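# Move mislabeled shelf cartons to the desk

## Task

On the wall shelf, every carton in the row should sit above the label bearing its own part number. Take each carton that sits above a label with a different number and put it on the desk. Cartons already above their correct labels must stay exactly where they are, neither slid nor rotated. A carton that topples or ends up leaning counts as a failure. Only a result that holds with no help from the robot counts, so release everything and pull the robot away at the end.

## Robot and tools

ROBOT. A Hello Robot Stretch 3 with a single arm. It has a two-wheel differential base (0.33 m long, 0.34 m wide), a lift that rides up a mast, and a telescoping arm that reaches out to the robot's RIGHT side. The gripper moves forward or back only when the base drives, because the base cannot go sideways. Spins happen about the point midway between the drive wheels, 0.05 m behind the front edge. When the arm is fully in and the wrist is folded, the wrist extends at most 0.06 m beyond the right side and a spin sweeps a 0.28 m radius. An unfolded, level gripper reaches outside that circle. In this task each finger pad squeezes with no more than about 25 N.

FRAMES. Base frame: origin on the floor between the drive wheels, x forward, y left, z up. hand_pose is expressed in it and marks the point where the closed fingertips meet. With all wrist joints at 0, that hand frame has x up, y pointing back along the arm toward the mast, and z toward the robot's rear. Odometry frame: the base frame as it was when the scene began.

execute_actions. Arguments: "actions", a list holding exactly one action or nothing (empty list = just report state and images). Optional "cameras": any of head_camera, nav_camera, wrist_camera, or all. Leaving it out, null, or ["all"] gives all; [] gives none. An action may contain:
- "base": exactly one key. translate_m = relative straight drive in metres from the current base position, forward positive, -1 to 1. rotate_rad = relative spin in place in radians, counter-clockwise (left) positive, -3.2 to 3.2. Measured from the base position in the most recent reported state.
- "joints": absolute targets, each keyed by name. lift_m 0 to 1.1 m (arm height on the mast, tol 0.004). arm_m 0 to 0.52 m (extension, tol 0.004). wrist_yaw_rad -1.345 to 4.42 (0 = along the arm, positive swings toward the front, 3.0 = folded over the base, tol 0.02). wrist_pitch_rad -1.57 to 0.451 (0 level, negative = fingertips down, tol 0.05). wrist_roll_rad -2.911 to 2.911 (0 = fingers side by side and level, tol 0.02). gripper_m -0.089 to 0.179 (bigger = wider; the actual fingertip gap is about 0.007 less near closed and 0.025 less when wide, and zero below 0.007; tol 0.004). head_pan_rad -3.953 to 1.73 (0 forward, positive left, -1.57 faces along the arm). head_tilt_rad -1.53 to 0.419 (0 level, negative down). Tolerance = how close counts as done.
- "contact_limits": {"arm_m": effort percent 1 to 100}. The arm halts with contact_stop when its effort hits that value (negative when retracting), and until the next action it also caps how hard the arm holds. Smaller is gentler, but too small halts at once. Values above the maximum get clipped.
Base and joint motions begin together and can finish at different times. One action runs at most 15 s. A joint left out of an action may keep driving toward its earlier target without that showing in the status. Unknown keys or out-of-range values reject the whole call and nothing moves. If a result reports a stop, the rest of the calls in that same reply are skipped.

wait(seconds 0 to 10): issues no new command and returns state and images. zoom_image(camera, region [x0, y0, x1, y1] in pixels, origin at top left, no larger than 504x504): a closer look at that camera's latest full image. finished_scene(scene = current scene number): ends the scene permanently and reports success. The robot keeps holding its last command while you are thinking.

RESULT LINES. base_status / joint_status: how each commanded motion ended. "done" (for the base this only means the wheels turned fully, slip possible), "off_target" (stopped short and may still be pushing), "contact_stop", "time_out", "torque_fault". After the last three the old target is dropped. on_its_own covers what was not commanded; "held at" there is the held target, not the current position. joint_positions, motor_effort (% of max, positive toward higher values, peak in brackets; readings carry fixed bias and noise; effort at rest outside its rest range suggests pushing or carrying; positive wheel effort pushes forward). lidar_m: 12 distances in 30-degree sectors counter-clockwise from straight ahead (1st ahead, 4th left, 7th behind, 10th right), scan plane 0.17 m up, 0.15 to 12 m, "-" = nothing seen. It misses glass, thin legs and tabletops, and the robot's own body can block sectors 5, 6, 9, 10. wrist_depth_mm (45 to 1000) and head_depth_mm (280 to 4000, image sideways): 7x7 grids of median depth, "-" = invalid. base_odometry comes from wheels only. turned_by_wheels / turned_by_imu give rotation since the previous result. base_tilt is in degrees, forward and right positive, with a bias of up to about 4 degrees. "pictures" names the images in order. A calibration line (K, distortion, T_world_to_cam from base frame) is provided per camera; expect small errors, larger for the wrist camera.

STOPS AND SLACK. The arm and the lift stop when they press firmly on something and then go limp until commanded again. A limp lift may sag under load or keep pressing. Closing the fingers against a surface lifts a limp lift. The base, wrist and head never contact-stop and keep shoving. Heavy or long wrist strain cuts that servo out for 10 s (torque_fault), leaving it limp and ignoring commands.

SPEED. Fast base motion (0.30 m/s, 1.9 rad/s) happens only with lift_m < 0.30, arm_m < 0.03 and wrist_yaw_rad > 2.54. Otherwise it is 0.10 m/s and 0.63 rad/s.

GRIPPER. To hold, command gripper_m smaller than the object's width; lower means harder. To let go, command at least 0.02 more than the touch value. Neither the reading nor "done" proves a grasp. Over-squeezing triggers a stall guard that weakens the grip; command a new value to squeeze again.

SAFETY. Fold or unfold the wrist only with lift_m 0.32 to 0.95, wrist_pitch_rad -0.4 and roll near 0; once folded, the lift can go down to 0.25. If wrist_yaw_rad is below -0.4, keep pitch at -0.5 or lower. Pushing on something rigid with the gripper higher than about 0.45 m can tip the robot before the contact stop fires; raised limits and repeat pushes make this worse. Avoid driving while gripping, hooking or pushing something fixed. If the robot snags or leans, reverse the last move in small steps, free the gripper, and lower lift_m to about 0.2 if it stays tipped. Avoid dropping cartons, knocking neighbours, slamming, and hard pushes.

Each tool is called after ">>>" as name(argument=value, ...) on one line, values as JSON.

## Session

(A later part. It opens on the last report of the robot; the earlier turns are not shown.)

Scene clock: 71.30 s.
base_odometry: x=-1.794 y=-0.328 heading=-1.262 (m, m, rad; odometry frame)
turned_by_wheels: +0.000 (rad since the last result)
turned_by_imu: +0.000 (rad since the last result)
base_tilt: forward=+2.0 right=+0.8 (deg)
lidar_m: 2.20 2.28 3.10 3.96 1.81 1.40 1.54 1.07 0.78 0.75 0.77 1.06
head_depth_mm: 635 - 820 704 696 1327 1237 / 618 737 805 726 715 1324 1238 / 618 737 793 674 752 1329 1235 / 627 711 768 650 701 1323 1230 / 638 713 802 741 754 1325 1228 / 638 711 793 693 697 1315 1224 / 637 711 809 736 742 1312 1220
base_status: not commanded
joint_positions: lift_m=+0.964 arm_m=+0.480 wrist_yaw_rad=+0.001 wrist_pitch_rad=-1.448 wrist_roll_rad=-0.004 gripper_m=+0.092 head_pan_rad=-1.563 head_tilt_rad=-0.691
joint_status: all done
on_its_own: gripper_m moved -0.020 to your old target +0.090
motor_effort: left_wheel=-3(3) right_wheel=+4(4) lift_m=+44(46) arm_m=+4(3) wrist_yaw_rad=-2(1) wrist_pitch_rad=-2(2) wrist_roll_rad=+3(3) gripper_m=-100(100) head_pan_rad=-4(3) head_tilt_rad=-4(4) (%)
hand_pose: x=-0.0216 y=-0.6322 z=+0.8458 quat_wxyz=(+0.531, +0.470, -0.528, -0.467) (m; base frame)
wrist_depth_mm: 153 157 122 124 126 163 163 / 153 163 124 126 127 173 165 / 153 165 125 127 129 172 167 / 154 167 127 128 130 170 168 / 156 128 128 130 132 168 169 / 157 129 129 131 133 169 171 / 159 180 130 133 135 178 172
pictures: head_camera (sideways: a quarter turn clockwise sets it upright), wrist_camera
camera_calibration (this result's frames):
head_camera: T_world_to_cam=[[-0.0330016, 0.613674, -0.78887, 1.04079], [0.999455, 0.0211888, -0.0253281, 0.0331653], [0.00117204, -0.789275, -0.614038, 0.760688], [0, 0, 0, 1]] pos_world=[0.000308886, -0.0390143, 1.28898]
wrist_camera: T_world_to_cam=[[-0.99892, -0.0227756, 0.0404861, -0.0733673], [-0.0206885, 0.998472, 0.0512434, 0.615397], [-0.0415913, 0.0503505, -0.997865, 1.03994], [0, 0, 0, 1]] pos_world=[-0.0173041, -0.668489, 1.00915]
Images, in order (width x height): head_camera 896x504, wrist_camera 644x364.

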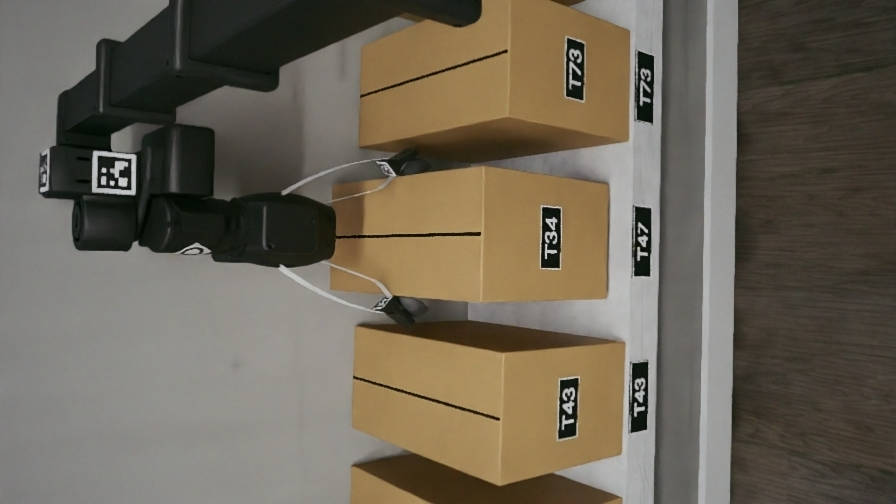

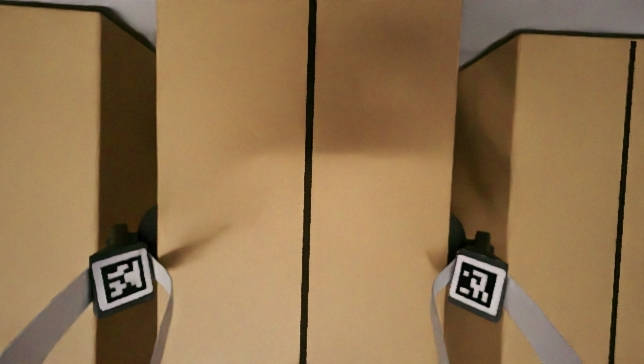

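Lifted. Retract, and look at K43 afterwards.

>>> execute_actions(actions=[{"joints":{"lift_m":1.02,"arm_m":0.06,"head_pan_rad":-2.0,"head_tilt_rad":-0.6}}], cameras=["head_camera"])

>>> execute_actions(actions=[{"base":{"rotate_rad":1.553},"joints":{"lift_m":1.09,"head_pan_rad":0,"head_tilt_rad":-0.4}}], cameras=["head_camera","nav_camera"])

Scene clock: 78.27 s.
base_odometry: x=-1.794 y=-0.328 heading=-1.262 (m, m, rad; odometry frame)
turned_by_wheels: +0.000 (rad since the last result)
turned_by_imu: -0.001 (rad since the last result)
base_tilt: forward=+1.9 right=+0.8 (deg)
lidar_m: 2.20 2.28 3.11 3.97 1.81 1.40 1.54 1.07 0.77 0.75 0.77 1.06
head_depth_mm: 797 888 - - - 1487 1289 / 763 836 - - - 1444 1289 / 729 791 - - 799 1399 1293 / 698 752 - - - 1313 1261 / 670 720 - - - 753 345 / 646 683 - - - - - / 621 663 - - - - -
base_status: not commanded
joint_positions: lift_m=+1.019 arm_m=+0.060 wrist_yaw_rad=+0.001 wrist_pitch_rad=-1.448 wrist_roll_rad=-0.004 gripper_m=+0.094 head_pan_rad=-1.993 head_tilt_rad=-0.606
joint_status: all done
motor_effort: left_wheel=-3(3) right_wheel=+4(4) lift_m=+44(45) arm_m=-3(4) wrist_yaw_rad=-1(1) wrist_pitch_rad=-2(2) wrist_roll_rad=+3(3) gripper_m=-61(60) head_pan_rad=-4(38) head_tilt_rad=+3(14) (%)
hand_pose: x=-0.0216 y=-0.2127 z=+0.9008 quat_wxyz=(+0.531, +0.470, -0.528, -0.467) (m; base frame)
wrist_depth_mm: - - 123 124 126 - - / - - 124 126 128 - - / - - 125 127 128 - - / - - 127 128 130 - - / - 128 128 130 132 - - / - 129 130 131 133 - - / - - 131 133 134 - -
pictures: head_camera (sideways: a quarter turn clockwise sets it upright)
camera_calibration (this result's frames):
head_camera: T_world_to_cam=[[0.197069, 0.507939, -0.838547, 1.10415], [0.916498, -0.399167, -0.0264014, 0.0350715], [-0.348131, -0.763324, -0.544189, 0.671947], [0, 0, 0, 1]] pos_world=[-0.0158116, -0.0339279, 1.29247]
Images, in order (width x height): head_camera 896x504.

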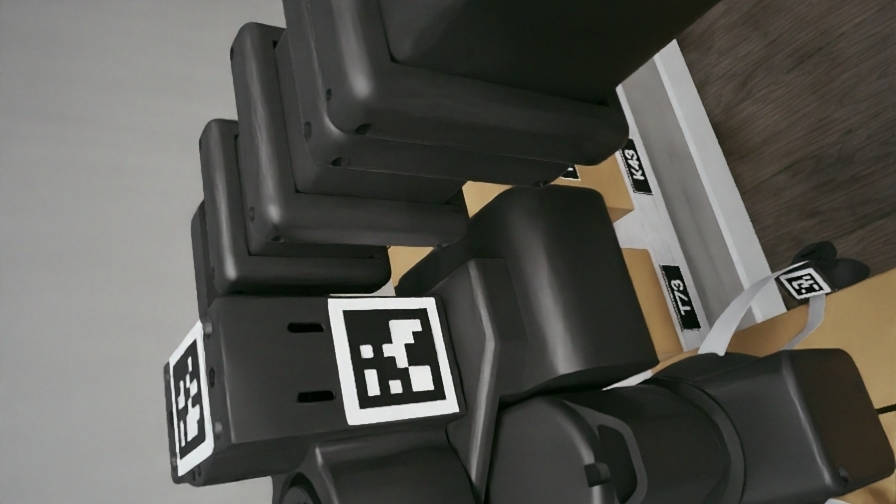

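Scene clock: 81.70 s.
base_odometry: x=-1.794 y=-0.328 heading=+0.291 (m, m, rad; odometry frame)
turned_by_wheels: +1.553 (rad since the last result)
turned_by_imu: +1.572 (rad since the last result)
base_tilt: forward=+1.9 right=+0.9 (deg)
lidar_m: 3.96 1.81 1.40 1.55 1.09 0.78 0.75 0.77 1.04 2.20 2.27 3.02
head_depth_mm: 3641 3890 - 3453 2409 1838 1474 / 3623 3891 - 3481 2398 1835 1469 / 3647 3875 - 3442 2379 1827 1478 / 3570 3859 - 3409 2356 1820 1472 / 3566 3825 - 3381 2349 1810 1458 / 3635 3776 - 3340 2338 1800 1456 / 3580 3754 - 3310 2339 1794 1453
base_status: done
joint_positions: lift_m=+1.089 arm_m=+0.060 wrist_yaw_rad=+0.001 wrist_pitch_rad=-1.448 wrist_roll_rad=-0.004 gripper_m=+0.094 head_pan_rad=-0.007 head_tilt_rad=-0.408
joint_status: all done
motor_effort: left_wheel=-2(11) right_wheel=+3(9) lift_m=+44(45) arm_m=-3(3) wrist_yaw_rad=-1(1) wrist_pitch_rad=-2(1) wrist_roll_rad=+3(3) gripper_m=-62(61) head_pan_rad=+5(48) head_tilt_rad=+4(19) (%)
hand_pose: x=-0.0216 y=-0.2127 z=+0.9708 quat_wxyz=(+0.531, +0.470, -0.528, -0.467) (m; base frame)
wrist_depth_mm: - - 123 124 126 - 514 / - - 124 125 127 - 520 / - - 126 127 129 - 517 / - - 126 128 130 - 512 / - 128 128 130 132 - 515 / - 128 130 131 133 - 518 / - - 131 133 135 - 508
pictures: head_camera (sideways: a quarter turn clockwise sets it upright), nav_camera (sideways: a quarter turn counterclockwise sets it upright)
camera_calibration (this result's frames):
head_camera: T_world_to_cam=[[-0.369437, -0.0257371, -0.928899, 1.22546], [0.0010739, 0.999604, -0.0281232, 0.0429043], [0.929255, -0.0113873, -0.369263, 0.436538], [0, 0, 0, 1]] pos_world=[0.0470289, -0.00637648, 1.30073]
nav_camera: T_world_to_cam=[[0.362371, 0.0316471, 0.931496, -1.17348], [-0.0259687, -0.998693, 0.0440324, -0.00521559], [0.931672, -0.0401458, -0.361076, 0.426175], [0, 0, 0, 1]] pos_world=[0.0280452, 0.0490377, 1.24721]
Images, in order (width x height): head_camera 896x504, nav_camera 672x504.

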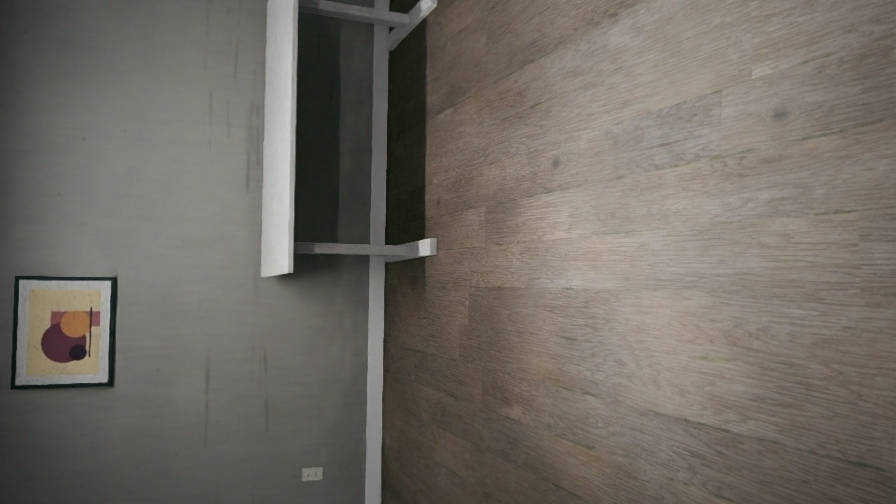

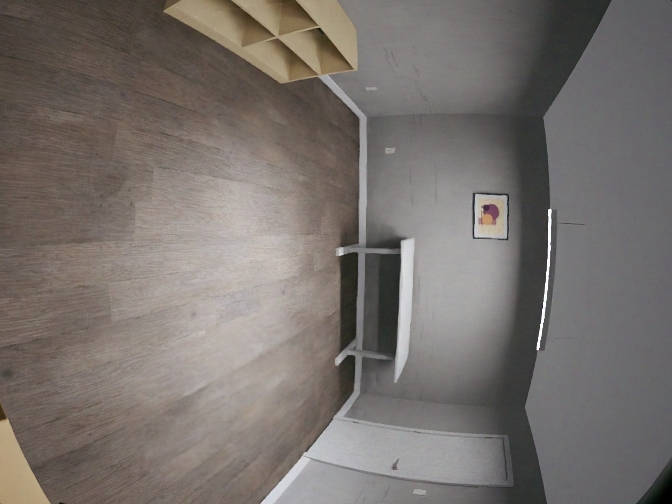

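>>> execute_actions(actions=[{"base":{"rotate_rad":-0.16}}], cameras=[])

>>> execute_actions(actions=[{"base":{"translate_m":1.0}}], cameras=[])

>>> execute_actions(actions=[{"base":{"translate_m":1.0},"joints":{"head_tilt_rad":-0.6}}], cameras=["head_camera"])

Scene clock: 88.27 s.
base_odometry: x=-1.794 y=-0.328 heading=+0.131 (m, m, rad; odometry frame)
turned_by_wheels: -0.160 (rad since the last result)
turned_by_imu: -0.163 (rad since the last result)
base_tilt: forward=+2.1 right=+0.8 (deg)
lidar_m: 3.80 2.31 1.40 1.54 1.32 0.83 0.75 0.75 0.91 1.76 2.22 2.68
head_depth_mm: 3889 - - 3503 2397 1841 1478 / 3820 - - 3438 2381 1831 1480 / 3703 - - 3442 2386 1818 1474 / 3703 3861 - 3397 2352 1817 1469 / 3573 3879 - 3356 2348 1804 1465 / 3529 3809 - 3370 2330 1796 1452 / 3417 3745 3964 3290 2321 1798 1450
base_status: done
joint_positions: lift_m=+1.089 arm_m=+0.060 wrist_yaw_rad=+0.001 wrist_pitch_rad=-1.448 wrist_roll_rad=-0.004 gripper_m=+0.094 head_pan_rad=-0.007 head_tilt_rad=-0.408
joint_status: not commanded
motor_effort: left_wheel=+4(10) right_wheel=-2(6) lift_m=+44(44) arm_m=-3(4) wrist_yaw_rad=-1(1) wrist_pitch_rad=-2(2) wrist_roll_rad=+3(3) gripper_m=-61(61) head_pan_rad=+4(4) head_tilt_rad=+4(3) (%)
hand_pose: x=-0.0216 y=-0.2127 z=+0.9708 quat_wxyz=(+0.531, +0.470, -0.528, -0.467) (m; base frame)
wrist_depth_mm: - - 123 124 126 - 482 / - - 124 126 127 - 460 / - - 125 127 129 - 493 / - - 127 128 130 - 485 / - 128 128 130 132 - 497 / - 129 130 131 133 - 509 / - - 131 133 135 - 511
pictures: none
No camera images: the call's "cameras" was empty. Leave "cameras" out to get every camera's image.

Scene clock: 99.50 s.
base_odometry: x=-0.802 y=-0.197 heading=+0.131 (m, m, rad; odometry frame)
turned_by_wheels: +0.000 (rad since the last result)
turned_by_imu: +0.001 (rad since the last result)
base_tilt: forward=+1.9 right=+0.8 (deg)
lidar_m: 2.52 3.01 1.68 1.40 1.34 1.91 1.72 1.73 2.11 2.02 2.03 2.45
head_depth_mm: 2893 3150 3295 3483 2403 1847 1482 / 2858 3080 3153 3134 2397 1825 1480 / 2786 2971 3138 3354 2378 1819 1462 / 2743 2950 3047 3305 2378 1808 1470 / 2701 2876 2989 3205 2346 1803 1467 / 2635 2876 2915 3165 2340 1814 1457 / 2592 2773 2971 3121 2309 1785 1447
base_status: done
joint_positions: lift_m=+1.089 arm_m=+0.060 wrist_yaw_rad=+0.001 wrist_pitch_rad=-1.448 wrist_roll_rad=-0.004 gripper_m=+0.094 head_pan_rad=-0.007 head_tilt_rad=-0.408
joint_status: not commanded
motor_effort: left_wheel=+3(9) right_wheel=-2(4) lift_m=+44(44) arm_m=-4(4) wrist_yaw_rad=-1(1) wrist_pitch_rad=-2(2) wrist_roll_rad=+4(3) gripper_m=-61(62) head_pan_rad=+3(3) head_tilt_rad=+4(5) (%)
hand_pose: x=-0.0216 y=-0.2127 z=+0.9708 quat_wxyz=(+0.531, +0.470, -0.528, -0.467) (m; base frame)
wrist_depth_mm: - - 123 124 126 - - / - - 124 126 128 - - / - - 125 127 129 - - / - - 127 129 130 - - / - 127 128 130 132 - - / - 129 130 131 134 - - / - - 131 133 134 - -
pictures: none
No camera images: the call's "cameras" was empty. Leave "cameras" out to get every camera's image.

Scene clock: 110.73 s.
base_odometry: x=+0.189 y=-0.066 heading=+0.131 (m, m, rad; odometry frame)
turned_by_wheels: +0.000 (rad since the last result)
turned_by_imu: +0.001 (rad since the last result)
base_tilt: forward=+2.0 right=+0.9 (deg)
lidar_m: 2.04 1.55 2.10 1.82 1.91 1.89 2.69 2.72 2.05 1.85 1.86 1.90
head_depth_mm: 1925 2066 1646 2231 1886 1542 1305 / 1886 2023 1627 2389 1880 1547 1299 / 1860 1995 1607 2381 1863 1535 1300 / 1825 1958 1598 2344 1857 1523 1287 / 1795 1936 1494 2335 1873 1519 1295 / 1769 1922 1485 2271 1862 1519 1286 / 1734 1879 1481 2156 1835 1511 1288
base_status: done
joint_positions: lift_m=+1.089 arm_m=+0.060 wrist_yaw_rad=+0.001 wrist_pitch_rad=-1.448 wrist_roll_rad=-0.004 gripper_m=+0.094 head_pan_rad=-0.007 head_tilt_rad=-0.592
joint_status: all done
motor_effort: left_wheel=+3(10) right_wheel=-2(3) lift_m=+44(44) arm_m=-3(4) wrist_yaw_rad=-1(1) wrist_pitch_rad=-2(2) wrist_roll_rad=+3(3) gripper_m=-61(61) head_pan_rad=+4(4) head_tilt_rad=-3(20) (%)
hand_pose: x=-0.0216 y=-0.2127 z=+0.9708 quat_wxyz=(+0.531, +0.470, -0.528, -0.467) (m; base frame)
wrist_depth_mm: - - 123 124 126 - - / - - 124 125 128 - - / - - 125 127 129 - - / - - 127 128 130 - - / - 127 128 130 132 - - / - 129 130 131 133 - - / - - 131 133 135 - -
pictures: head_camera (sideways: a quarter turn clockwise sets it upright)
camera_calibration (this result's frames):
head_camera: T_world_to_cam=[[-0.532975, -0.0246268, -0.845772, 1.11802], [-0.0040546, 0.999639, -0.026552, 0.0408834], [0.846121, -0.0107223, -0.532883, 0.649952], [0, 0, 0, 1]] pos_world=[0.0461063, -0.00636634, 1.29303]
Images, in order (width x height): head_camera 896x504.

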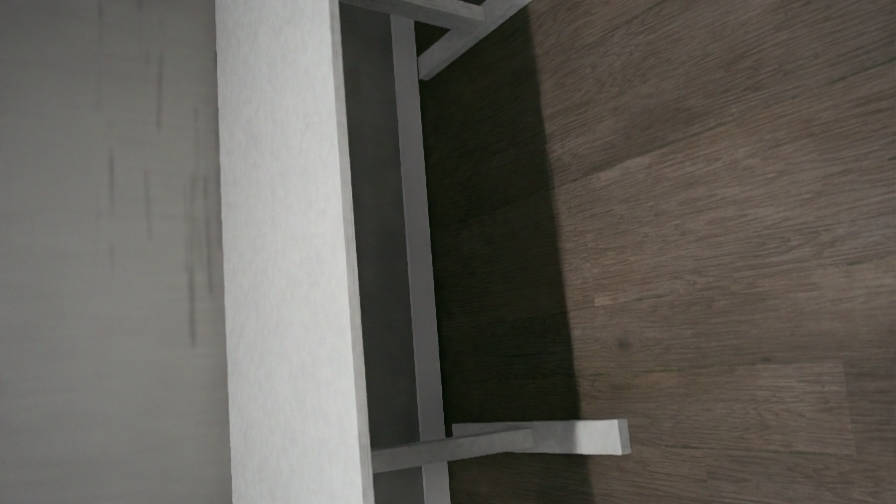

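>>> execute_actions(actions=[{"base":{"translate_m":0.88}}], cameras=[])

>>> execute_actions(actions=[{"base":{"rotate_rad":1.71},"joints":{"head_pan_rad":-1.57,"head_tilt_rad":-0.8}}], cameras=[])

>>> execute_actions(actions=[{"joints":{"arm_m":0.46}}], cameras=["head_camera","nav_camera"])

Scene clock: 123.70 s.
base_odometry: x=+1.062 y=+0.049 heading=+0.131 (m, m, rad; odometry frame)
turned_by_wheels: +0.000 (rad since the last result)
turned_by_imu: +0.001 (rad since the last result)
base_tilt: forward=+2.0 right=+0.8 (deg)
lidar_m: 1.18 0.75 1.45 2.05 2.06 2.18 3.53 2.97 1.88 1.68 1.69 1.14
head_depth_mm: 1082 1201 1317 1056 826 678 1276 / 1068 1179 1295 1050 822 676 1273 / 1052 1156 1266 1042 822 675 1243 / 1030 1134 1241 1041 815 671 1212 / 1013 1115 1230 1036 817 669 609 / 1001 1097 1211 1031 810 668 603 / 980 1075 1191 1023 805 666 590
base_status: done
joint_positions: lift_m=+1.089 arm_m=+0.060 wrist_yaw_rad=+0.001 wrist_pitch_rad=-1.448 wrist_roll_rad=-0.004 gripper_m=+0.094 head_pan_rad=-0.007 head_tilt_rad=-0.592
joint_status: not commanded
motor_effort: left_wheel=+2(8) right_wheel=-2(4) lift_m=+44(44) arm_m=-4(3) wrist_yaw_rad=-1(1) wrist_pitch_rad=-2(2) wrist_roll_rad=+3(3) gripper_m=-61(62) head_pan_rad=+3(3) head_tilt_rad=-3(4) (%)
hand_pose: x=-0.0216 y=-0.2127 z=+0.9708 quat_wxyz=(+0.531, +0.470, -0.528, -0.467) (m; base frame)
wrist_depth_mm: - - 122 124 126 - - / - - 124 125 127 - - / - - 125 127 129 - - / - - 127 128 130 - - / - 128 129 129 131 - - / - 129 129 131 133 - - / - - 131 133 135 - -
pictures: none
No camera images: the call's "cameras" was empty. Leave "cameras" out to get every camera's image.

Scene clock: 127.40 s.
base_odometry: x=+1.062 y=+0.049 heading=+1.841 (m, m, rad; odometry frame)
turned_by_wheels: +1.710 (rad since the last result)
turned_by_imu: +1.731 (rad since the last result)
base_tilt: forward=+1.9 right=+0.8 (deg)
lidar_m: 2.05 1.86 2.61 3.52 2.49 1.78 1.68 1.14 1.24 1.18 0.75 1.63
head_depth_mm: - - 964 812 700 1357 1196 / - - - - 330 296 - / - - - - 323 295 - / 1043 1173 - - 327 295 - / 1056 1158 976 820 341 294 - / 1053 1154 972 795 690 1316 1181 / 1055 1151 966 797 673 1286 1141
base_status: done
joint_positions: lift_m=+1.089 arm_m=+0.060 wrist_yaw_rad=+0.001 wrist_pitch_rad=-1.448 wrist_roll_rad=-0.004 gripper_m=+0.094 head_pan_rad=-1.563 head_tilt_rad=-0.790
joint_status: all done
motor_effort: left_wheel=-2(10) right_wheel=+3(8) lift_m=+44(44) arm_m=-4(3) wrist_yaw_rad=-1(1) wrist_pitch_rad=-1(2) wrist_roll_rad=+3(3) gripper_m=-61(60) head_pan_rad=-5(47) head_tilt_rad=-4(19) (%)
hand_pose: x=-0.0216 y=-0.2127 z=+0.9708 quat_wxyz=(+0.531, +0.470, -0.528, -0.467) (m; base frame)
wrist_depth_mm: 394 395 123 124 126 421 430 / 400 402 124 126 127 427 430 / - - 125 128 129 - - / - - 126 128 130 - - / - 128 128 130 132 - - / - 128 129 132 133 - - / - - 131 133 135 - -
pictures: none
No camera images: the call's "cameras" was empty. Leave "cameras" out to get every camera's image.

Scene clock: 131.53 s.
base_odometry: x=+1.062 y=+0.049 heading=+1.841 (m, m, rad; odometry frame)
turned_by_wheels: +0.000 (rad since the last result)
turned_by_imu: -0.001 (rad since the last result)
base_tilt: forward=+1.9 right=+0.9 (deg)
lidar_m: 2.04 1.86 2.61 3.54 2.49 1.78 1.68 1.14 1.24 1.18 0.75 1.62
head_depth_mm: 1064 1180 993 809 683 1354 1194 / 1065 1174 989 807 683 1333 1190 / 1071 627 538 748 682 1325 1184 / 1059 621 540 628 681 1320 1185 / 1061 1154 948 780 677 1312 1184 / 1057 1155 970 797 675 1316 1180 / 1053 1151 968 794 674 1290 1143
base_status: not commanded
joint_positions: lift_m=+1.089 arm_m=+0.460 wrist_yaw_rad=+0.001 wrist_pitch_rad=-1.448 wrist_roll_rad=-0.004 gripper_m=+0.094 head_pan_rad=-1.563 head_tilt_rad=-0.790
joint_status: all done
motor_effort: left_wheel=-3(3) right_wheel=+3(3) lift_m=+44(44) arm_m=+4(4) wrist_yaw_rad=-1(1) wrist_pitch_rad=-1(2) wrist_roll_rad=+3(3) gripper_m=-62(61) head_pan_rad=-4(5) head_tilt_rad=-4(4) (%)
hand_pose: x=-0.0216 y=-0.6121 z=+0.9708 quat_wxyz=(+0.531, +0.470, -0.528, -0.467) (m; base frame)
wrist_depth_mm: 391 398 123 125 126 420 427 / 396 396 124 126 127 419 426 / 397 404 125 127 129 423 432 / 400 404 127 129 130 425 434 / 405 128 128 130 131 432 436 / 409 129 130 131 133 442 444 / 412 414 131 133 135 436 445
pictures: head_camera (sideways: a quarter turn clockwise sets it upright), nav_camera (sideways: a quarter turn counterclockwise sets it upright)
camera_calibration (this result's frames):
head_camera: T_world_to_cam=[[-0.0335732, 0.688362, -0.72459, 0.957008], [0.999436, 0.023625, -0.0238641, 0.0312563], [0.000691321, -0.724982, -0.688767, 0.857896], [0, 0, 0, 1]] pos_world=[0.000298098, -0.0375473, 1.28507]
nav_camera: T_world_to_cam=[[0.0393902, -0.682689, 0.729646, -0.908308], [-0.998831, -0.0064346, 0.0479017, -0.00429537], [-0.028007, -0.730681, -0.682145, 0.849764], [0, 0, 0, 1]] pos_world=[0.0552874, 0.000785987, 1.24261]
Images, in order (width x height): head_camera 896x504, nav_camera 672x504.

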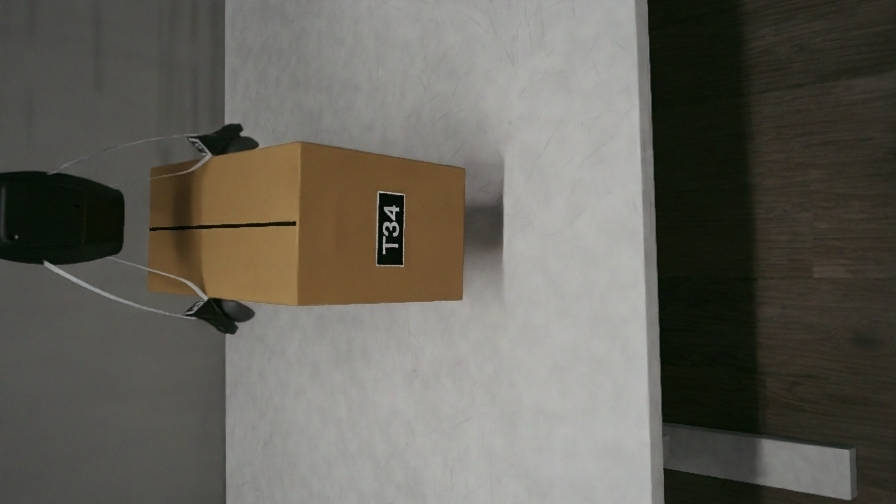

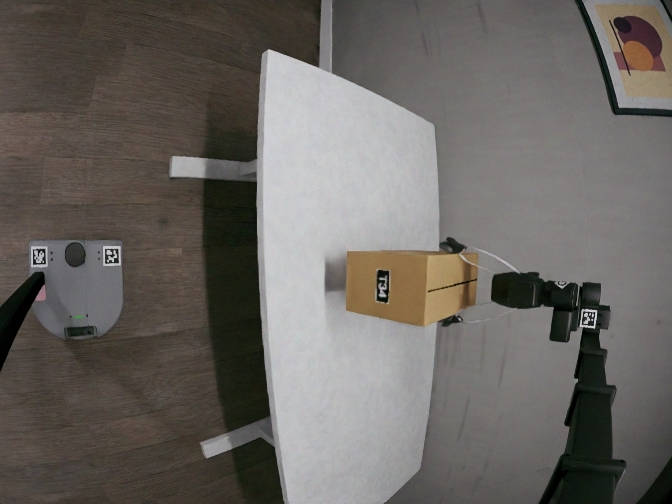

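>>> execute_actions(actions=[{"joints":{"lift_m":1.0}}], cameras=["head_camera"])

Scene clock: 134.67 s.
base_odometry: x=+1.062 y=+0.049 heading=+1.841 (m, m, rad; odometry frame)
turned_by_wheels: +0.000 (rad since the last result)
turned_by_imu: -0.001 (rad since the last result)
base_tilt: forward=+1.9 right=+0.9 (deg)
lidar_m: 2.05 1.85 2.60 3.53 2.49 1.78 1.68 1.15 1.24 1.18 0.75 1.63
head_depth_mm: - 1175 995 811 684 1357 1190 / 1100 1179 988 809 683 1329 1192 / - 1166 645 641 680 1316 1191 / 1058 1157 641 624 678 1317 1182 / 1058 1154 945 781 676 1320 1187 / 1055 1157 973 799 676 1318 1183 / 1048 1152 970 794 674 1289 1146
base_status: not commanded
joint_positions: lift_m=+1.001 arm_m=+0.460 wrist_yaw_rad=+0.001 wrist_pitch_rad=-1.448 wrist_roll_rad=-0.004 gripper_m=+0.094 head_pan_rad=-1.563 head_tilt_rad=-0.790
joint_status: all done
motor_effort: left_wheel=-3(3) right_wheel=+3(3) lift_m=+16(41) arm_m=+4(4) wrist_yaw_rad=-1(1) wrist_pitch_rad=-2(2) wrist_roll_rad=+3(3) gripper_m=-62(61) head_pan_rad=-5(4) head_tilt_rad=-5(4) (%)
hand_pose: x=-0.0216 y=-0.6121 z=+0.8820 quat_wxyz=(+0.531, +0.470, -0.528, -0.467) (m; base frame)
wrist_depth_mm: 308 312 122 124 126 328 333 / 310 313 124 126 128 331 335 / 311 313 126 127 129 334 340 / 316 316 127 128 130 336 341 / 315 128 128 130 132 338 344 / 318 129 130 131 133 343 347 / 323 323 131 133 135 344 352
pictures: head_camera (sideways: a quarter turn clockwise sets it upright)
camera_calibration (this result's frames):
head_camera: T_world_to_cam=[[-0.033573, 0.688362, -0.72459, 0.957008], [0.999436, 0.0236248, -0.0238641, 0.0312563], [0.000691149, -0.724982, -0.688767, 0.857896], [0, 0, 0, 1]] pos_world=[0.000298089, -0.0375473, 1.28507]
Images, in order (width x height): head_camera 896x504.

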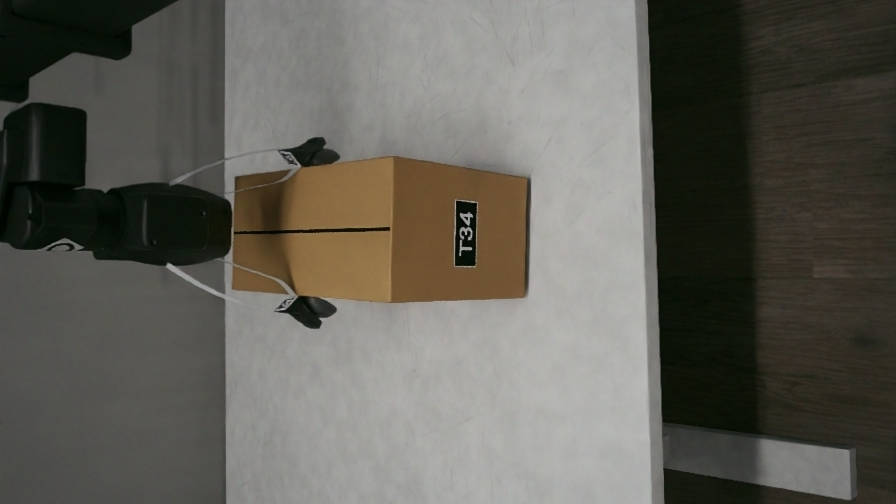

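>>> execute_actions(actions=[{"joints":{"lift_m":0.984}}], cameras=[])

>>> execute_actions(actions=[{"joints":{"gripper_m":0.15,"lift_m":0.984}}], cameras=[])

>>> execute_actions(actions=[{"joints":{"lift_m":1.07}}], cameras=[])

>>> execute_actions(actions=[{"joints":{"arm_m":0.0}}], cameras=["nav_camera"])

Scene clock: 139.47 s.
base_odometry: x=+1.062 y=+0.049 heading=+1.841 (m, m, rad; odometry frame)
turned_by_wheels: +0.000 (rad since the last result)
turned_by_imu: -0.001 (rad since the last result)
base_tilt: forward=+2.0 right=+0.9 (deg)
lidar_m: 2.04 1.86 2.61 3.53 2.49 1.78 1.68 1.15 1.23 1.18 0.75 1.63
head_depth_mm: - 1188 993 811 685 1354 1189 / 1082 1176 990 807 682 1330 1192 / - 1175 688 638 681 1326 1191 / 1058 1159 667 624 678 1324 1186 / 1057 1158 974 781 675 1321 1184 / 1059 1158 970 797 676 1315 1182 / 1054 1153 971 794 672 1290 1143
base_status: not commanded
joint_positions: lift_m=+0.985 arm_m=+0.460 wrist_yaw_rad=+0.001 wrist_pitch_rad=-1.449 wrist_roll_rad=-0.004 gripper_m=+0.094 head_pan_rad=-1.563 head_tilt_rad=-0.790
joint_status: all done
motor_effort: left_wheel=-2(2) right_wheel=+2(3) lift_m=+12(15) arm_m=+3(3) wrist_yaw_rad=-1(1) wrist_pitch_rad=-1(2) wrist_roll_rad=+3(3) gripper_m=-60(61) head_pan_rad=-3(3) head_tilt_rad=-4(5) (%)
hand_pose: x=-0.0216 y=-0.6119 z=+0.8662 quat_wxyz=(+0.531, +0.470, -0.528, -0.468) (m; base frame)
wrist_depth_mm: 294 295 125 126 128 314 317 / 298 297 126 127 129 316 321 / 296 299 126 129 130 317 321 / 296 301 127 129 131 318 323 / 300 128 129 130 132 323 327 / 304 128 129 131 133 325 328 / 306 308 130 132 134 326 331
pictures: none
No camera images: the call's "cameras" was empty. Leave "cameras" out to get every camera's image.

Scene clock: 140.53 s.
base_odometry: x=+1.062 y=+0.049 heading=+1.841 (m, m, rad; odometry frame)
turned_by_wheels: +0.000 (rad since the last result)
turned_by_imu: +0.000 (rad since the last result)
base_tilt: forward=+2.0 right=+0.8 (deg)
lidar_m: 2.04 1.86 2.61 3.52 2.49 1.78 1.68 1.15 1.23 1.18 0.75 1.63
head_depth_mm: - 1189 989 811 684 1359 1192 / 1081 1180 989 809 681 1335 1193 / - 1175 689 637 681 1323 1192 / 1059 1160 667 621 678 1320 1189 / 1059 1162 977 778 678 1320 1190 / 1053 1154 973 796 675 1321 1184 / 1054 1151 966 792 670 1288 1140
base_status: not commanded
joint_positions: lift_m=+0.985 arm_m=+0.460 wrist_yaw_rad=+0.001 wrist_pitch_rad=-1.449 wrist_roll_rad=-0.004 gripper_m=+0.142 head_pan_rad=-1.563 head_tilt_rad=-0.790
joint_status: gripper_m off_target (ended at +0.142, target +0.150); the others done
motor_effort: left_wheel=-2(2) right_wheel=+2(3) lift_m=+15(14) arm_m=+4(3) wrist_yaw_rad=-1(1) wrist_pitch_rad=-2(2) wrist_roll_rad=+3(3) gripper_m=+99(100) head_pan_rad=-4(5) head_tilt_rad=-5(4) (%)
hand_pose: x=-0.0216 y=-0.6118 z=+0.8661 quat_wxyz=(+0.531, +0.470, -0.528, -0.468) (m; base frame)
wrist_depth_mm: 293 294 124 126 127 313 316 / 293 296 125 127 128 314 321 / 298 300 126 128 129 317 322 / 298 300 127 128 130 318 323 / 300 127 128 130 131 321 325 / 300 128 128 131 132 326 329 / 306 307 129 132 133 327 333
pictures: none
No camera images: the call's "cameras" was empty. Leave "cameras" out to get every camera's image.

Scene clock: 142.13 s.
base_odometry: x=+1.062 y=+0.049 heading=+1.841 (m, m, rad; odometry frame)
turned_by_wheels: +0.000 (rad since the last result)
turned_by_imu: +0.000 (rad since the last result)
base_tilt: forward=+2.0 right=+0.8 (deg)
lidar_m: 2.05 1.86 2.60 3.54 2.50 1.78 1.68 1.14 1.24 1.18 0.75 1.63
head_depth_mm: 1062 1189 995 809 685 1356 1196 / 1059 1174 988 808 683 1331 1192 / 1063 1167 712 638 680 1322 1189 / 1050 1166 665 620 679 1319 1184 / 1055 1168 969 779 676 1313 1187 / 1054 1152 972 795 675 1314 1181 / 1053 1155 966 794 673 1284 1145
base_status: not commanded
joint_positions: lift_m=+1.069 arm_m=+0.460 wrist_yaw_rad=+0.001 wrist_pitch_rad=-1.449 wrist_roll_rad=-0.004 gripper_m=+0.150 head_pan_rad=-1.563 head_tilt_rad=-0.790
joint_status: all done
on_its_own: gripper_m moved +0.008 to your old target +0.150
motor_effort: left_wheel=-2(2) right_wheel=+3(3) lift_m=+43(45) arm_m=+3(3) wrist_yaw_rad=-1(1) wrist_pitch_rad=-1(2) wrist_roll_rad=+3(3) gripper_m=-1(100) head_pan_rad=-4(4) head_tilt_rad=-5(4) (%)
hand_pose: x=-0.0216 y=-0.6118 z=+0.9508 quat_wxyz=(+0.531, +0.470, -0.528, -0.468) (m; base frame)
wrist_depth_mm: 375 377 384 390 394 398 403 / 375 381 210 211 395 403 409 / 377 384 212 212 403 405 410 / 381 384 211 215 401 406 419 / 386 390 215 216 405 410 414 / 383 393 215 217 407 - 421 / 393 390 216 218 412 418 423
pictures: none
No camera images: the call's "cameras" was empty. Leave "cameras" out to get every camera's image.

Scene clock: 146.70 s.
base_odometry: x=+1.062 y=+0.049 heading=+1.841 (m, m, rad; odometry frame)
turned_by_wheels: +0.000 (rad since the last result)
turned_by_imu: -0.001 (rad since the last result)
base_tilt: forward=+2.0 right=+0.9 (deg)
lidar_m: 2.05 1.86 2.59 3.54 2.49 1.78 1.68 1.14 1.24 1.18 0.75 1.63
head_depth_mm: - - - - 655 1382 1165 / - - - - - - 1154 / - - - - - - 1143 / 1060 1164 686 - - - 1160 / 1063 1166 976 781 677 1320 1180 / 1053 1158 976 797 678 1321 1159 / 1053 1156 967 794 675 1283 1145
base_status: not commanded
joint_positions: lift_m=+1.069 arm_m=+0.000 wrist_yaw_rad=+0.001 wrist_pitch_rad=-1.449 wrist_roll_rad=-0.004 gripper_m=+0.150 head_pan_rad=-1.563 head_tilt_rad=-0.790
joint_status: all done
motor_effort: left_wheel=-3(2) right_wheel=+3(3) lift_m=+43(42) arm_m=-4(4) wrist_yaw_rad=-1(1) wrist_pitch_rad=-1(1) wrist_roll_rad=+3(2) gripper_m=+1(1) head_pan_rad=-4(4) head_tilt_rad=-4(5) (%)
hand_pose: x=-0.0216 y=-0.1524 z=+0.9508 quat_wxyz=(+0.531, +0.470, -0.528, -0.468) (m; base frame)
wrist_depth_mm: 378 380 383 388 394 403 408 / - - - - - - - / - - - - - - - / - - - - - - - / - - - - - - - / - - - - - - - / - - - - - - -
pictures: nav_camera (sideways: a quarter turn counterclockwise sets it upright)
camera_calibration (this result's frames):
nav_camera: T_world_to_cam=[[0.0393896, -0.68269, 0.729646, -0.908307], [-0.998831, -0.00643383, 0.0479017, -0.00429537], [-0.0280076, -0.73068, -0.682146, 0.849765], [0, 0, 0, 1]] pos_world=[0.0552874, 0.00078602, 1.24261]
Images, in order (width x height): nav_camera 672x504.

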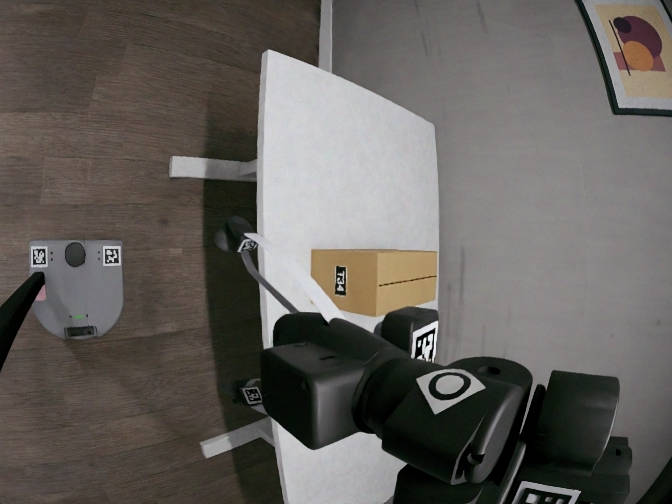

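>>> execute_actions(actions=[{"joints":{"head_pan_rad":1.35,"head_tilt_rad":-0.15}}], cameras=["head_camera"])

Scene clock: 152.17 s.
base_odometry: x=+1.062 y=+0.049 heading=+1.841 (m, m, rad; odometry frame)
turned_by_wheels: +0.000 (rad since the last result)
turned_by_imu: -0.001 (rad since the last result)
base_tilt: forward=+2.0 right=+0.9 (deg)
lidar_m: 2.04 1.85 2.60 3.52 2.49 1.77 1.68 1.15 1.24 1.18 0.75 1.63
head_depth_mm: 2959 3673 3670 3748 3623 2627 1923 / 2980 3796 3926 - - 2615 1929 / 2991 3781 3826 3960 - 2589 1930 / 2835 3621 3719 3817 3877 2588 1911 / 2706 3494 3659 3717 3820 2575 1899 / 2854 3480 3531 3550 3695 2585 1889 / 3251 3354 3452 3512 3623 2527 1891
base_status: not commanded
joint_positions: lift_m=+1.069 arm_m=+0.000 wrist_yaw_rad=+0.001 wrist_pitch_rad=-1.449 wrist_roll_rad=-0.004 gripper_m=+0.150 head_pan_rad=+1.343 head_tilt_rad=-0.162
joint_status: all done
motor_effort: left_wheel=-2(3) right_wheel=+3(3) lift_m=+43(43) arm_m=-3(3) wrist_yaw_rad=-1(1) wrist_pitch_rad=-1(1) wrist_roll_rad=+3(4) gripper_m=+2(0) head_pan_rad=+4(46) head_tilt_rad=+6(36) (%)
hand_pose: x=-0.0216 y=-0.1524 z=+0.9508 quat_wxyz=(+0.531, +0.470, -0.528, -0.468) (m; base frame)
wrist_depth_mm: 375 380 386 389 394 402 408 / - - - - - - - / - - - - - - - / - - - - - - - / - - - - - - - / - - - - - - - / - - - - - - -
pictures: head_camera (sideways: a quarter turn clockwise sets it upright)
camera_calibration (this result's frames):
head_camera: T_world_to_cam=[[-0.00199467, -0.134017, -0.990977, 1.30435], [-0.973473, 0.226991, -0.0287382, 0.0496588], [0.228795, 0.964632, -0.130914, 0.130588], [0, 0, 0, 1]] pos_world=[0.0210653, 0.0375626, 1.3111]
Images, in order (width x height): head_camera 896x504.

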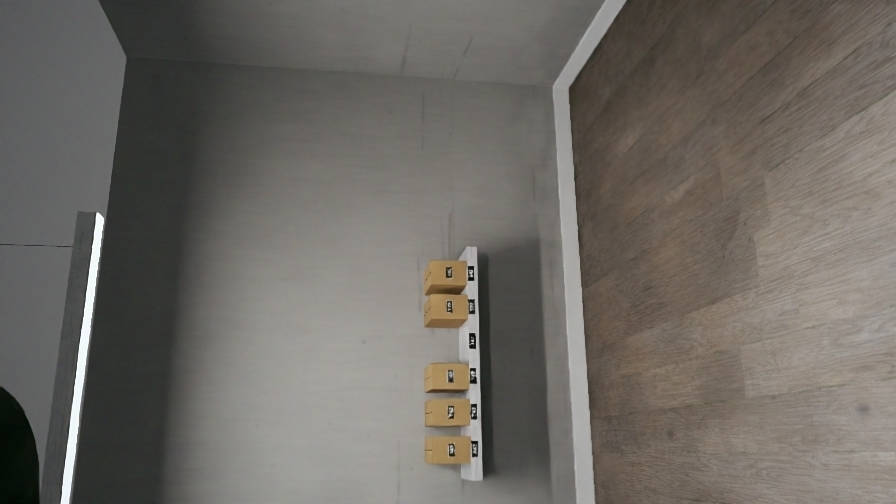

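>>> zoom_image(camera="head_camera", region=[420,250,500,330])

>>> zoom_image(camera="head_camera", region=[410,355,520,475])

Region (420, 250, 500, 330) of head_camera's 896x504 image, scaled by 6.300, with more detail than that image has.

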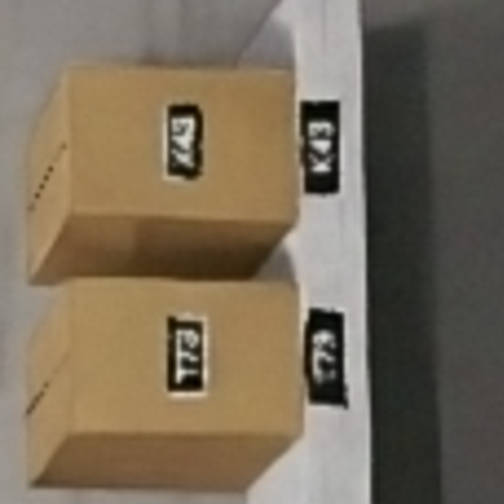

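Region (410, 355, 520, 475) of head_camera's 896x504 image, scaled by 4.200, with more detail than that image has; it fills the left 462 columns of this view, and the rest is white.

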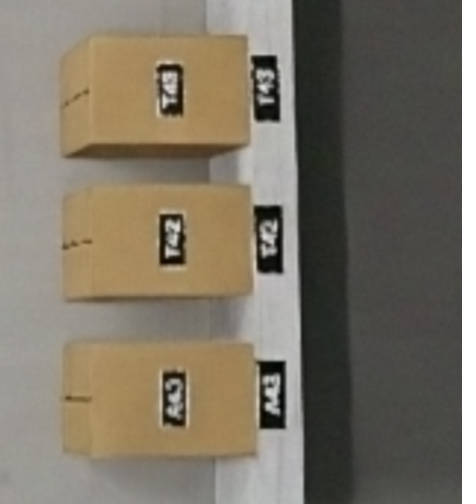

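>>> execute_actions(actions=[{"base":{"rotate_rad":1.35},"joints":{"head_pan_rad":0,"head_tilt_rad":-0.3}}], cameras=[])

>>> execute_actions(actions=[{"base":{"translate_m":1.0}}], cameras=["head_camera"])

>>> zoom_image(camera="head_camera", region=[340,40,540,340])

Scene clock: 162.60 s.
base_odometry: x=+1.062 y=+0.049 heading=-3.092 (m, m, rad; odometry frame)
turned_by_wheels: +1.350 (rad since the last result)
turned_by_imu: +1.366 (rad since the last result)
base_tilt: forward=+2.0 right=+0.8 (deg)
lidar_m: 3.54 3.35 1.96 1.68 1.68 1.14 1.18 0.75 1.37 2.04 1.85 2.17
head_depth_mm: 3531 3727 3760 3823 2954 2121 1643 / 3536 3746 3940 - 2904 2100 1651 / 3464 3622 3816 3957 2938 2095 1641 / 3375 3557 3648 3927 2874 2089 1626 / 3270 3483 3604 3796 2889 2076 1622 / 3190 3386 3465 3709 2865 2068 1612 / 3129 3307 3418 3633 2821 2059 1609
base_status: done
joint_positions: lift_m=+1.069 arm_m=+0.000 wrist_yaw_rad=+0.001 wrist_pitch_rad=-1.449 wrist_roll_rad=-0.004 gripper_m=+0.150 head_pan_rad=+0.007 head_tilt_rad=-0.296
joint_status: all done
motor_effort: left_wheel=-3(10) right_wheel=+4(8) lift_m=+43(43) arm_m=-3(3) wrist_yaw_rad=-1(1) wrist_pitch_rad=-1(1) wrist_roll_rad=+3(3) gripper_m=+1(2) head_pan_rad=-5(48) head_tilt_rad=-2(14) (%)
hand_pose: x=-0.0216 y=-0.1524 z=+0.9508 quat_wxyz=(+0.531, +0.470, -0.528, -0.468) (m; base frame)
wrist_depth_mm: - - - - - 406 404 / - - - - - 421 408 / - - - - - - 409 / - - - - - - 415 / - - - - - - 420 / - - - - - - 423 / - - - - - - 426
pictures: none
No camera images: the call's "cameras" was empty. Leave "cameras" out to get every camera's image.

Scene clock: 173.53 s.
base_odometry: x=+0.063 y=-0.001 heading=-3.092 (m, m, rad; odometry frame)
turned_by_wheels: +0.000 (rad since the last result)
turned_by_imu: +0.002 (rad since the last result)
base_tilt: forward=+2.0 right=+0.9 (deg)
lidar_m: 2.60 2.60 2.23 1.95 1.95 2.03 2.14 1.65 2.06 1.43 1.48 1.75
head_depth_mm: 2632 2748 2894 3123 2982 2108 1648 / 2545 2657 2840 2987 2919 2108 1650 / 2497 2602 2756 2921 2912 2106 1632 / 2426 2535 2668 2836 2894 2090 1623 / 2354 2488 2594 2752 2863 2083 1627 / 2318 2432 2583 2664 2754 2066 1625 / 2255 2353 2481 2615 2714 2058 1605
base_status: done
joint_positions: lift_m=+1.069 arm_m=+0.000 wrist_yaw_rad=+0.001 wrist_pitch_rad=-1.449 wrist_roll_rad=-0.004 gripper_m=+0.150 head_pan_rad=+0.007 head_tilt_rad=-0.296
joint_status: not commanded
motor_effort: left_wheel=-4(6) right_wheel=+4(7) lift_m=+43(43) arm_m=-3(3) wrist_yaw_rad=-1(1) wrist_pitch_rad=-1(1) wrist_roll_rad=+4(3) gripper_m=+2(2) head_pan_rad=-4(4) head_tilt_rad=-2(1) (%)
hand_pose: x=-0.0216 y=-0.1524 z=+0.9508 quat_wxyz=(+0.531, +0.470, -0.528, -0.468) (m; base frame)
wrist_depth_mm: - - - - - - - / - - - - - - - / - - - - - - - / - - - - - - - / - - - - - - - / - - - - - - - / - - - - - - -
pictures: head_camera (sideways: a quarter turn clockwise sets it upright)
camera_calibration (this result's frames):
head_camera: T_world_to_cam=[[-0.262591, -0.030225, -0.964434, 1.27121], [-0.0099387, 0.999541, -0.0286192, 0.0436213], [0.964856, 0.00207009, -0.262771, 0.297726], [0, 0, 0, 1]] pos_world=[0.0469786, -0.00579529, 1.30548]
Images, in order (width x height): head_camera 896x504.

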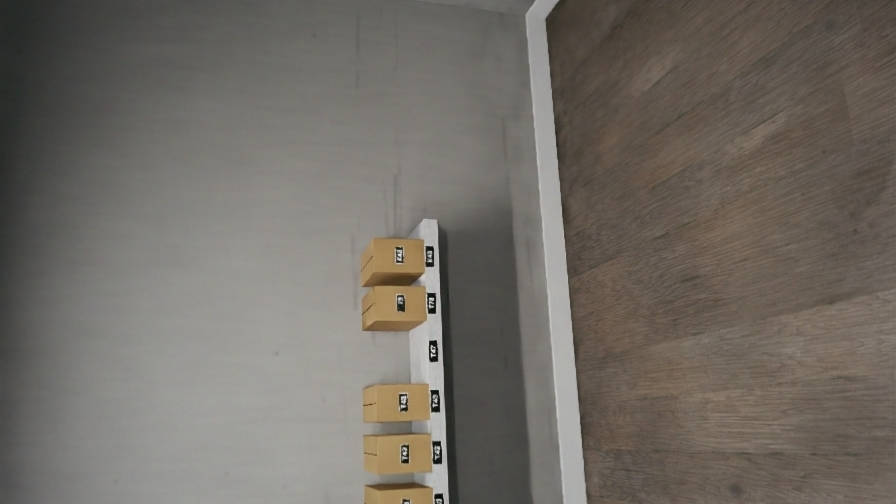

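Region (340, 40, 540, 340) of head_camera's 896x504 image, scaled by 1.680, with more detail than that image has.

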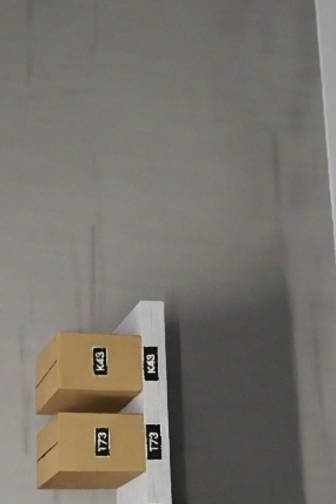

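>>> zoom_image(camera="head_camera", region=[380,230,450,320])

Region (380, 230, 450, 320) of head_camera's 896x504 image, scaled by 5.600, with more detail than that image has.

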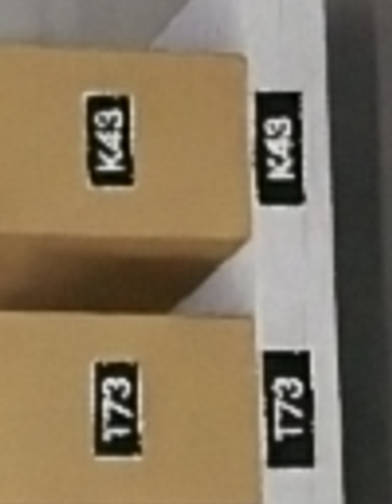

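>>> finished_scene(scene=2)

The scene is finished: the task was done.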